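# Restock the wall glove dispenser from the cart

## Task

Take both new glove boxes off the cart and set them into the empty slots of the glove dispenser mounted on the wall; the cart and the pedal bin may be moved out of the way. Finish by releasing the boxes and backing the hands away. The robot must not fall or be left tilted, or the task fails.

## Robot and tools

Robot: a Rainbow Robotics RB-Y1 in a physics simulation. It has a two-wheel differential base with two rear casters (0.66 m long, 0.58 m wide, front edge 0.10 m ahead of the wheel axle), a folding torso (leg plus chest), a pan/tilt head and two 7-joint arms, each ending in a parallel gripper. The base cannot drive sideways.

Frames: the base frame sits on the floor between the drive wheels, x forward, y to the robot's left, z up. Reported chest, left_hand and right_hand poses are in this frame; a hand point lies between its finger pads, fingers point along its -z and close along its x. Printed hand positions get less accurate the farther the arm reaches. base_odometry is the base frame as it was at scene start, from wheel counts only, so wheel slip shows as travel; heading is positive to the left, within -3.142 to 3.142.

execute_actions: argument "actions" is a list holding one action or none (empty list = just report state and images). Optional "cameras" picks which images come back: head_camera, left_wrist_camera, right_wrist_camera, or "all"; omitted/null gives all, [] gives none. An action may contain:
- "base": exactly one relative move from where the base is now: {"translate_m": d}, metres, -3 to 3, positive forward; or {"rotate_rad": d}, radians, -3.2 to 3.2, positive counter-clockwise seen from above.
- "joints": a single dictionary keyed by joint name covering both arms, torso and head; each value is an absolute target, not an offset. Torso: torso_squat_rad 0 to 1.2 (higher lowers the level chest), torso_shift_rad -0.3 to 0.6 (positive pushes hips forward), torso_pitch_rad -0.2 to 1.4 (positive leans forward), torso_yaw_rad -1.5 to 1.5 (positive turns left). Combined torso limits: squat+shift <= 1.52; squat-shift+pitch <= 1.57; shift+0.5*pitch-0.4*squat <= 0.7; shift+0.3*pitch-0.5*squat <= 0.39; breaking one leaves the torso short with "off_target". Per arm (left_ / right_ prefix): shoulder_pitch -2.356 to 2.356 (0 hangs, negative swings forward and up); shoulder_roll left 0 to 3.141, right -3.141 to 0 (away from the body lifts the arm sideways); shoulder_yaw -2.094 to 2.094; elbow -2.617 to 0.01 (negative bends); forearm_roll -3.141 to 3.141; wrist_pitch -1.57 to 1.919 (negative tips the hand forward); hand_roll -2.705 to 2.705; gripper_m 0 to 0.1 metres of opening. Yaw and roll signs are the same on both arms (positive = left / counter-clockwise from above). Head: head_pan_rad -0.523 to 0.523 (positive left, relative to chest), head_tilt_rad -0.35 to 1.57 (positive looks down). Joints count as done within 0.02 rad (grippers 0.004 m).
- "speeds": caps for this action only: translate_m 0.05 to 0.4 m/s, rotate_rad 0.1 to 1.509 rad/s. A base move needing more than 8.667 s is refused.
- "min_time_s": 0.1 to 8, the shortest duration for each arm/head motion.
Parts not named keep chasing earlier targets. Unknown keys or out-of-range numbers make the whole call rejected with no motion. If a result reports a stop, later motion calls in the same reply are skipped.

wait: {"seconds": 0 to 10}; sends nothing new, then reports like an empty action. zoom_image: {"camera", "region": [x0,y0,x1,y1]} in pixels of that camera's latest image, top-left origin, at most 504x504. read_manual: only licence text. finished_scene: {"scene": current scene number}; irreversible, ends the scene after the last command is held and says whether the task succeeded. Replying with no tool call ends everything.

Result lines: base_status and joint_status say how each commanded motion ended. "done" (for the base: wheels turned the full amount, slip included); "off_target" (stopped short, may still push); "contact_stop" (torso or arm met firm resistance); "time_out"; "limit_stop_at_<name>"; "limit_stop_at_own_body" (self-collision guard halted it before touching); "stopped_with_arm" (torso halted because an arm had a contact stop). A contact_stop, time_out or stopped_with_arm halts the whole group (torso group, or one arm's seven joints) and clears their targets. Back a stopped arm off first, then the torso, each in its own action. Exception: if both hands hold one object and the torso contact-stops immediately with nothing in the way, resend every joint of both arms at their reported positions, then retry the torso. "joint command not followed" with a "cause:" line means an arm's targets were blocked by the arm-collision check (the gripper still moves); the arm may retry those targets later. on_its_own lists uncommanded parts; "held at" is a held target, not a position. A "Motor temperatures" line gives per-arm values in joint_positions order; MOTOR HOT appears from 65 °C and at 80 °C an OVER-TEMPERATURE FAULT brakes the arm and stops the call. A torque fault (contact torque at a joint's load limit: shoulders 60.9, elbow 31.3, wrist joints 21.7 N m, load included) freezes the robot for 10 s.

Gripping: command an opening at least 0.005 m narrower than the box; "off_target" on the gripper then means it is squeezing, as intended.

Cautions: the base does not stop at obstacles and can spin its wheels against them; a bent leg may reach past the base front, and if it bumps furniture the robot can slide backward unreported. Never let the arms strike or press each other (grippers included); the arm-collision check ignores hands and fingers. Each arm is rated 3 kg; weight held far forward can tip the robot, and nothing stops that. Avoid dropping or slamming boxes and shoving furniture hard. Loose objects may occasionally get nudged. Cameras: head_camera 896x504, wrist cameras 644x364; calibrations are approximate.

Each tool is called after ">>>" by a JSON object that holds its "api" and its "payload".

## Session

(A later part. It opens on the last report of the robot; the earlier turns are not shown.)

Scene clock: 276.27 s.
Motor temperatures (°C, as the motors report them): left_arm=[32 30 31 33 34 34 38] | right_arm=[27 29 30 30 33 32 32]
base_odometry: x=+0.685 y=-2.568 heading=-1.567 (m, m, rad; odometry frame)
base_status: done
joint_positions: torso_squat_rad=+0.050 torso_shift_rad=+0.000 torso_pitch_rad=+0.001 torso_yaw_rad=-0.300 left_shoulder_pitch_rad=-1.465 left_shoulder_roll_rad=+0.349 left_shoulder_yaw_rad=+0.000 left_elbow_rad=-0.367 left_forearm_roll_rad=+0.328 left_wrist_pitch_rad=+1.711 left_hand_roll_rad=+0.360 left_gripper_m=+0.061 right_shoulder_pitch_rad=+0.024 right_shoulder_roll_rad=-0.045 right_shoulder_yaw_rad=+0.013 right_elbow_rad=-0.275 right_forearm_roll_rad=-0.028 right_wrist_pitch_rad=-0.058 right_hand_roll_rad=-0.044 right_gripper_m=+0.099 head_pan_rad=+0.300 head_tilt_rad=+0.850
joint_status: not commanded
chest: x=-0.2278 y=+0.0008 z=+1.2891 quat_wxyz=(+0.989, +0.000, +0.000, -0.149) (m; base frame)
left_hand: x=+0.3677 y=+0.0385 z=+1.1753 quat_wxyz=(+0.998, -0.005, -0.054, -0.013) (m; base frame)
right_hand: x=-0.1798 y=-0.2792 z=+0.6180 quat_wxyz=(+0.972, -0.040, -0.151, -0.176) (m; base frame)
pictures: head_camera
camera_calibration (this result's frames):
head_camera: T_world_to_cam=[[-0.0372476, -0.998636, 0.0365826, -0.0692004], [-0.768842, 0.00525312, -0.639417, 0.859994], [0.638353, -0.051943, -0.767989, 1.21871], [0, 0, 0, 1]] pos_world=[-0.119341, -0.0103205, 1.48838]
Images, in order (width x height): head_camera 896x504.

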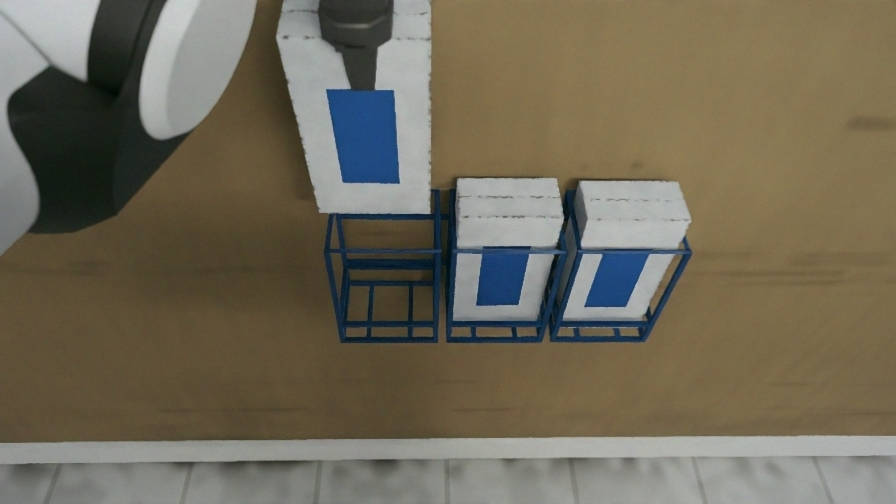

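>>> {"api": "execute_actions", "payload": {"actions": [{"base":{"translate_m":0.011},"speeds":{"translate_m":0.05},"joints":{"torso_yaw_rad":-0.318,"left_hand_roll_rad":0.378}}], "cameras": []}}

>>> {"api": "execute_actions", "payload": {"actions": [{"joints":{"torso_squat_rad":0.55}}], "cameras": ["head_camera"]}}

>>> {"api": "zoom_image", "payload": {"camera": "head_camera", "region": [250,20,550,330]}}

Scene clock: 288.97 s.
Motor temperatures (°C, as the motors report them): left_arm=[33 30 31 33 34 34 38] | right_arm=[27 29 30 30 33 32 32]
base_odometry: x=+0.685 y=-2.579 heading=-1.567 (m, m, rad; odometry frame)
base_status: done
joint_positions: torso_squat_rad=+0.050 torso_shift_rad=+0.000 torso_pitch_rad=+0.000 torso_yaw_rad=-0.318 left_shoulder_pitch_rad=-1.466 left_shoulder_roll_rad=+0.349 left_shoulder_yaw_rad=+0.000 left_elbow_rad=-0.367 left_forearm_roll_rad=+0.328 left_wrist_pitch_rad=+1.711 left_hand_roll_rad=+0.378 left_gripper_m=+0.061 right_shoulder_pitch_rad=+0.024 right_shoulder_roll_rad=-0.045 right_shoulder_yaw_rad=+0.013 right_elbow_rad=-0.275 right_forearm_roll_rad=-0.028 right_wrist_pitch_rad=-0.058 right_hand_roll_rad=-0.044 right_gripper_m=+0.099 head_pan_rad=+0.300 head_tilt_rad=+0.850
joint_status: all done
chest: x=-0.2278 y=+0.0007 z=+1.2891 quat_wxyz=(+0.987, +0.000, +0.000, -0.158) (m; base frame)
left_hand: x=+0.3682 y=+0.0277 z=+1.1754 quat_wxyz=(+0.998, -0.006, -0.054, -0.013) (m; base frame)
right_hand: x=-0.1848 y=-0.2800 z=+0.6180 quat_wxyz=(+0.970, -0.041, -0.150, -0.185) (m; base frame)
pictures: none
No camera images: the call's "cameras" was empty. Leave "cameras" out to get every camera's image.

Scene clock: 291.53 s.
Motor temperatures (°C, as the motors report them): left_arm=[33 30 31 33 34 34 38] | right_arm=[27 29 30 30 33 32 32]
base_odometry: x=+0.685 y=-2.579 heading=-1.567 (m, m, rad; odometry frame)
base_status: not commanded
joint_positions: torso_squat_rad=+0.550 torso_shift_rad=+0.000 torso_pitch_rad=+0.000 torso_yaw_rad=-0.318 left_shoulder_pitch_rad=-1.466 left_shoulder_roll_rad=+0.349 left_shoulder_yaw_rad=+0.000 left_elbow_rad=-0.367 left_forearm_roll_rad=+0.328 left_wrist_pitch_rad=+1.711 left_hand_roll_rad=+0.378 left_gripper_m=+0.061 right_shoulder_pitch_rad=+0.024 right_shoulder_roll_rad=-0.045 right_shoulder_yaw_rad=+0.013 right_elbow_rad=-0.275 right_forearm_roll_rad=-0.028 right_wrist_pitch_rad=-0.058 right_hand_roll_rad=-0.044 right_gripper_m=+0.099 head_pan_rad=+0.300 head_tilt_rad=+0.850
joint_status: all done
chest: x=-0.2279 y=+0.0006 z=+1.1867 quat_wxyz=(+0.987, +0.000, +0.000, -0.158) (m; base frame)
left_hand: x=+0.3681 y=+0.0276 z=+1.0732 quat_wxyz=(+0.998, -0.006, -0.054, -0.013) (m; base frame)
right_hand: x=-0.1848 y=-0.2801 z=+0.5157 quat_wxyz=(+0.970, -0.041, -0.150, -0.185) (m; base frame)
pictures: head_camera
camera_calibration (this result's frames):
head_camera: T_world_to_cam=[[-0.0551526, -0.997808, 0.0365567, -0.0696277], [-0.768429, 0.0190391, -0.639652, 0.794773], [0.637554, -0.0633697, -0.767795, 1.13981], [0, 0, 0, 1]] pos_world=[-0.119807, -0.0123772, 1.38607]
Images, in order (width x height): head_camera 896x504.

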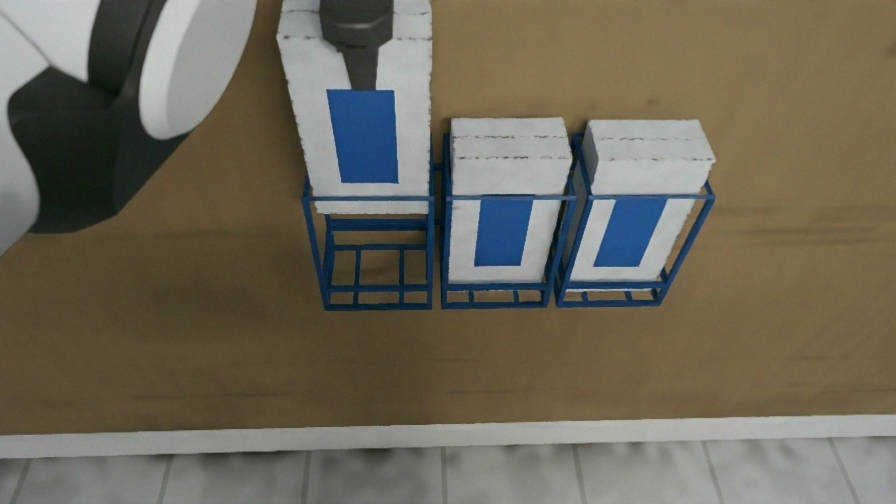

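Region (250, 20, 550, 330) of head_camera's 896x504 image, scaled by 1.626, with more detail than that image has; it fills the left 488 columns of this view, and the rest is white.

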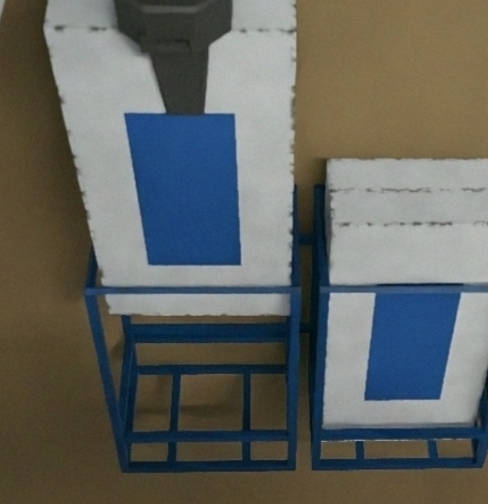

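Inside. Continue.

>>> {"api": "execute_actions", "payload": {"actions": [{"joints":{"torso_squat_rad":0.74}}], "cameras": ["head_camera"]}}

>>> {"api": "execute_actions", "payload": {"actions": [{"joints":{"torso_squat_rad":0.84}}], "cameras": ["head_camera"]}}

Scene clock: 297.27 s.
Motor temperatures (°C, as the motors report them): left_arm=[33 30 31 33 34 34 38] | right_arm=[27 29 30 30 33 32 32]
base_odometry: x=+0.685 y=-2.579 heading=-1.567 (m, m, rad; odometry frame)
base_status: not commanded
joint_positions: torso_squat_rad=+0.740 torso_shift_rad=+0.000 torso_pitch_rad=+0.000 torso_yaw_rad=-0.318 left_shoulder_pitch_rad=-1.466 left_shoulder_roll_rad=+0.349 left_shoulder_yaw_rad=+0.000 left_elbow_rad=-0.367 left_forearm_roll_rad=+0.328 left_wrist_pitch_rad=+1.711 left_hand_roll_rad=+0.378 left_gripper_m=+0.061 right_shoulder_pitch_rad=+0.024 right_shoulder_roll_rad=-0.045 right_shoulder_yaw_rad=+0.013 right_elbow_rad=-0.275 right_forearm_roll_rad=-0.028 right_wrist_pitch_rad=-0.058 right_hand_roll_rad=-0.044 right_gripper_m=+0.099 head_pan_rad=+0.300 head_tilt_rad=+0.850
joint_status: all done
chest: x=-0.2280 y=+0.0006 z=+1.1069 quat_wxyz=(+0.987, +0.000, +0.000, -0.158) (m; base frame)
left_hand: x=+0.3681 y=+0.0275 z=+0.9933 quat_wxyz=(+0.998, -0.006, -0.054, -0.013) (m; base frame)
right_hand: x=-0.1848 y=-0.2802 z=+0.4359 quat_wxyz=(+0.970, -0.041, -0.150, -0.185) (m; base frame)
pictures: head_camera
camera_calibration (this result's frames):
head_camera: T_world_to_cam=[[-0.055153, -0.997809, 0.036556, -0.0667826], [-0.768426, 0.0190395, -0.639655, 0.743704], [0.637557, -0.0633695, -0.767792, 1.07851], [0, 0, 0, 1]] pos_world=[-0.119815, -0.0124512, 1.30623]
Images, in order (width x height): head_camera 896x504.

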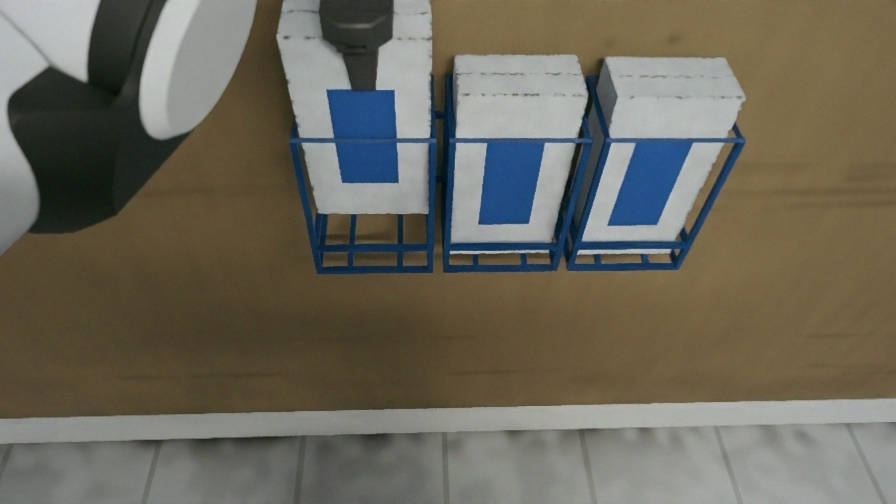

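Scene clock: 298.37 s.
Motor temperatures (°C, as the motors report them): left_arm=[33 30 31 33 34 34 38] | right_arm=[27 29 30 30 33 32 32]
base_odometry: x=+0.685 y=-2.579 heading=-1.567 (m, m, rad; odometry frame)
base_status: not commanded
joint_positions: torso_squat_rad=+0.840 torso_shift_rad=+0.000 torso_pitch_rad=+0.000 torso_yaw_rad=-0.318 left_shoulder_pitch_rad=-1.466 left_shoulder_roll_rad=+0.350 left_shoulder_yaw_rad=+0.000 left_elbow_rad=-0.368 left_forearm_roll_rad=+0.328 left_wrist_pitch_rad=+1.710 left_hand_roll_rad=+0.378 left_gripper_m=+0.061 right_shoulder_pitch_rad=+0.024 right_shoulder_roll_rad=-0.045 right_shoulder_yaw_rad=+0.013 right_elbow_rad=-0.275 right_forearm_roll_rad=-0.028 right_wrist_pitch_rad=-0.058 right_hand_roll_rad=-0.044 right_gripper_m=+0.099 head_pan_rad=+0.300 head_tilt_rad=+0.850
joint_status: all done
chest: x=-0.2279 y=+0.0005 z=+1.0572 quat_wxyz=(+0.987, +0.000, +0.000, -0.158) (m; base frame)
left_hand: x=+0.3688 y=+0.0276 z=+0.9444 quat_wxyz=(+0.998, -0.006, -0.056, -0.012) (m; base frame)
right_hand: x=-0.1847 y=-0.2803 z=+0.3862 quat_wxyz=(+0.970, -0.041, -0.150, -0.185) (m; base frame)
pictures: head_camera
camera_calibration (this result's frames):
head_camera: T_world_to_cam=[[-0.055151, -0.997808, 0.0365594, -0.0650115], [-0.768464, 0.0190395, -0.63961, 0.71191], [0.637512, -0.0633697, -0.76783, 1.04035], [0, 0, 0, 1]] pos_world=[-0.119742, -0.012497, 1.25653]
Images, in order (width x height): head_camera 896x504.

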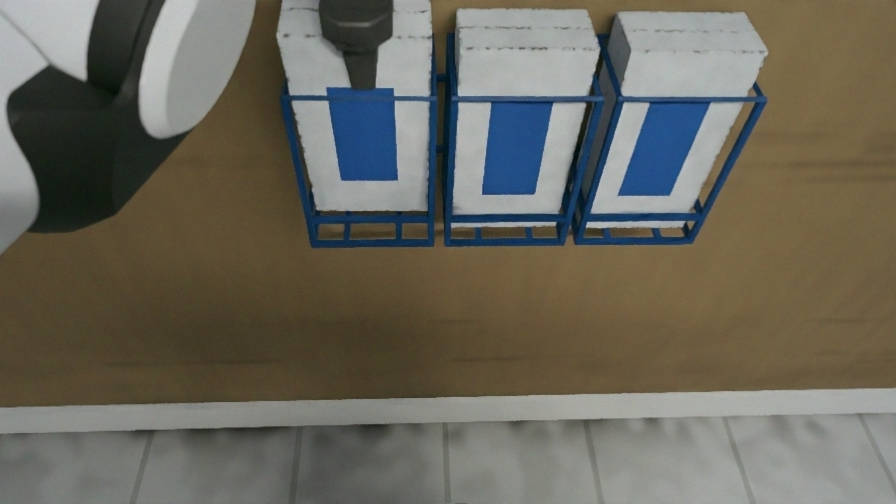

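>>> {"api": "execute_actions", "payload": {"actions": [{"joints":{"left_gripper_m":0.085}}], "cameras": []}}

>>> {"api": "execute_actions", "payload": {"actions": [{"joints":{"torso_squat_rad":0.35}}], "cameras": []}}

>>> {"api": "execute_actions", "payload": {"actions": [{"base":{"translate_m":-0.8},"joints":{"torso_yaw_rad":0,"head_pan_rad":0,"head_tilt_rad":0.5}}], "cameras": []}}

>>> {"api": "execute_actions", "payload": {"actions": [{"joints":{"left_hand_roll_rad":0,"left_wrist_pitch_rad":0,"left_forearm_roll_rad":0,"left_shoulder_pitch_rad":0,"left_shoulder_roll_rad":0.05,"left_elbow_rad":-0.25}}], "cameras": ["head_camera"]}}

Scene clock: 307.70 s.
Motor temperatures (°C, as the motors report them): left_arm=[33 30 31 33 34 34 38] | right_arm=[27 29 30 30 33 32 32]
base_odometry: x=+0.685 y=-2.579 heading=-1.567 (m, m, rad; odometry frame)
base_status: not commanded
joint_positions: torso_squat_rad=+0.840 torso_shift_rad=+0.000 torso_pitch_rad=+0.000 torso_yaw_rad=-0.318 left_shoulder_pitch_rad=-1.466 left_shoulder_roll_rad=+0.350 left_shoulder_yaw_rad=+0.000 left_elbow_rad=-0.367 left_forearm_roll_rad=+0.328 left_wrist_pitch_rad=+1.711 left_hand_roll_rad=+0.378 left_gripper_m=+0.085 right_shoulder_pitch_rad=+0.024 right_shoulder_roll_rad=-0.045 right_shoulder_yaw_rad=+0.013 right_elbow_rad=-0.275 right_forearm_roll_rad=-0.028 right_wrist_pitch_rad=-0.058 right_hand_roll_rad=-0.044 right_gripper_m=+0.099 head_pan_rad=+0.300 head_tilt_rad=+0.850
joint_status: all done
chest: x=-0.2279 y=+0.0005 z=+1.0572 quat_wxyz=(+0.987, +0.000, +0.000, -0.158) (m; base frame)
left_hand: x=+0.3685 y=+0.0275 z=+0.9443 quat_wxyz=(+0.998, -0.006, -0.055, -0.013) (m; base frame)
right_hand: x=-0.1847 y=-0.2803 z=+0.3862 quat_wxyz=(+0.970, -0.041, -0.150, -0.185) (m; base frame)
pictures: none
No camera images: the call's "cameras" was empty. Leave "cameras" out to get every camera's image.

Scene clock: 310.23 s.
Motor temperatures (°C, as the motors report them): left_arm=[33 30 31 33 34 34 38] | right_arm=[27 29 30 30 33 32 32]
base_odometry: x=+0.685 y=-2.579 heading=-1.567 (m, m, rad; odometry frame)
base_status: not commanded
joint_positions: torso_squat_rad=+0.350 torso_shift_rad=+0.000 torso_pitch_rad=+0.000 torso_yaw_rad=-0.318 left_shoulder_pitch_rad=-1.466 left_shoulder_roll_rad=+0.349 left_shoulder_yaw_rad=+0.000 left_elbow_rad=-0.367 left_forearm_roll_rad=+0.328 left_wrist_pitch_rad=+1.711 left_hand_roll_rad=+0.378 left_gripper_m=+0.085 right_shoulder_pitch_rad=+0.024 right_shoulder_roll_rad=-0.045 right_shoulder_yaw_rad=+0.013 right_elbow_rad=-0.275 right_forearm_roll_rad=-0.028 right_wrist_pitch_rad=-0.058 right_hand_roll_rad=-0.044 right_gripper_m=+0.099 head_pan_rad=+0.300 head_tilt_rad=+0.850
joint_status: all done
chest: x=-0.2279 y=+0.0007 z=+1.2475 quat_wxyz=(+0.987, +0.000, +0.000, -0.158) (m; base frame)
left_hand: x=+0.3685 y=+0.0277 z=+1.1345 quat_wxyz=(+0.998, -0.006, -0.055, -0.013) (m; base frame)
right_hand: x=-0.1848 y=-0.2801 z=+0.5765 quat_wxyz=(+0.970, -0.041, -0.150, -0.185) (m; base frame)
pictures: none
No camera images: the call's "cameras" was empty. Leave "cameras" out to get every camera's image.

Scene clock: 314.23 s.
Motor temperatures (°C, as the motors report them): left_arm=[33 30 31 33 34 34 38] | right_arm=[27 29 30 30 33 32 32]
base_odometry: x=+0.681 y=-1.779 heading=-1.565 (m, m, rad; odometry frame)
base_status: done
joint_positions: torso_squat_rad=+0.350 torso_shift_rad=+0.000 torso_pitch_rad=+0.000 torso_yaw_rad=+0.000 left_shoulder_pitch_rad=-1.466 left_shoulder_roll_rad=+0.349 left_shoulder_yaw_rad=+0.000 left_elbow_rad=-0.367 left_forearm_roll_rad=+0.328 left_wrist_pitch_rad=+1.711 left_hand_roll_rad=+0.378 left_gripper_m=+0.085 right_shoulder_pitch_rad=+0.024 right_shoulder_roll_rad=-0.045 right_shoulder_yaw_rad=+0.013 right_elbow_rad=-0.275 right_forearm_roll_rad=-0.028 right_wrist_pitch_rad=-0.058 right_hand_roll_rad=-0.044 right_gripper_m=+0.099 head_pan_rad=+0.000 head_tilt_rad=+0.500
joint_status: all done
chest: x=-0.2280 y=+0.0007 z=+1.2475 quat_wxyz=(+1.000, +0.000, +0.000, +0.000) (m; base frame)
left_hand: x=+0.3300 y=+0.2127 z=+1.1345 quat_wxyz=(+0.988, +0.003, -0.055, +0.146) (m; base frame)
right_hand: x=-0.0992 y=-0.2525 z=+0.5765 quat_wxyz=(+0.987, -0.017, -0.155, -0.029) (m; base frame)
pictures: none
No camera images: the call's "cameras" was empty. Leave "cameras" out to get every camera's image.

Scene clock: 316.63 s.
Motor temperatures (°C, as the motors report them): left_arm=[32 30 31 33 34 34 38] | right_arm=[27 29 30 30 33 32 32]
base_odometry: x=+0.681 y=-1.779 heading=-1.565 (m, m, rad; odometry frame)
base_status: not commanded
joint_positions: torso_squat_rad=+0.350 torso_shift_rad=+0.000 torso_pitch_rad=+0.000 torso_yaw_rad=+0.000 left_shoulder_pitch_rad=+0.000 left_shoulder_roll_rad=+0.050 left_shoulder_yaw_rad=+0.000 left_elbow_rad=-0.250 left_forearm_roll_rad=+0.000 left_wrist_pitch_rad=+0.000 left_hand_roll_rad=+0.000 left_gripper_m=+0.085 right_shoulder_pitch_rad=+0.024 right_shoulder_roll_rad=-0.045 right_shoulder_yaw_rad=+0.013 right_elbow_rad=-0.275 right_forearm_roll_rad=-0.028 right_wrist_pitch_rad=-0.058 right_hand_roll_rad=-0.044 right_gripper_m=+0.099 head_pan_rad=+0.000 head_tilt_rad=+0.500
joint_status: all done
chest: x=-0.2280 y=+0.0007 z=+1.2475 quat_wxyz=(+1.000, +0.000, +0.000, +0.000) (m; base frame)
left_hand: x=-0.1069 y=+0.2583 z=+0.5733 quat_wxyz=(+0.992, +0.025, -0.124, -0.003) (m; base frame)
right_hand: x=-0.0992 y=-0.2524 z=+0.5765 quat_wxyz=(+0.987, -0.017, -0.155, -0.029) (m; base frame)
pictures: head_camera
camera_calibration (this result's frames):
head_camera: T_world_to_cam=[[-0.0473641, -0.998645, 0.0215391, -0.0415677], [-0.50272, 0.00519876, -0.864434, 1.21446], [0.863151, -0.0517713, -0.502285, 0.848337], [0, 0, 0, 1]] pos_world=[-0.123681, -0.00390554, 1.47682]
Images, in order (width x height): head_camera 896x504.

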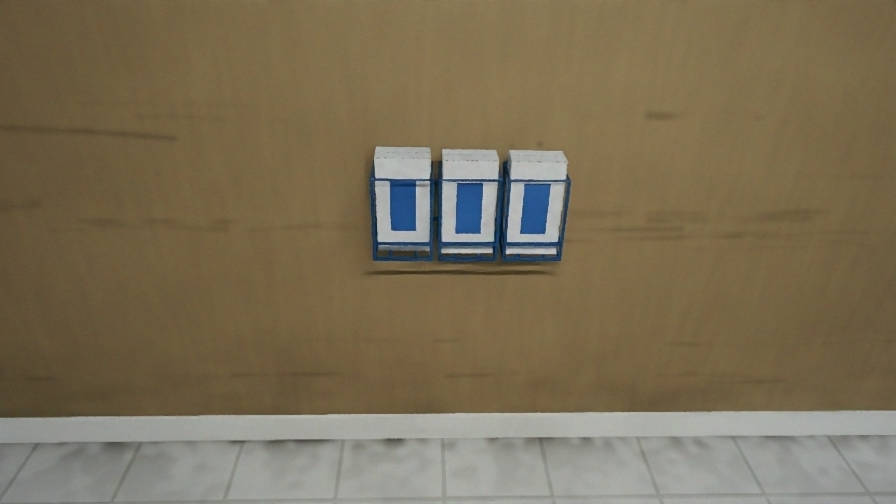

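>>> {"api": "finished_scene", "payload": {"scene": 2}}

The scene is finished: the task was done.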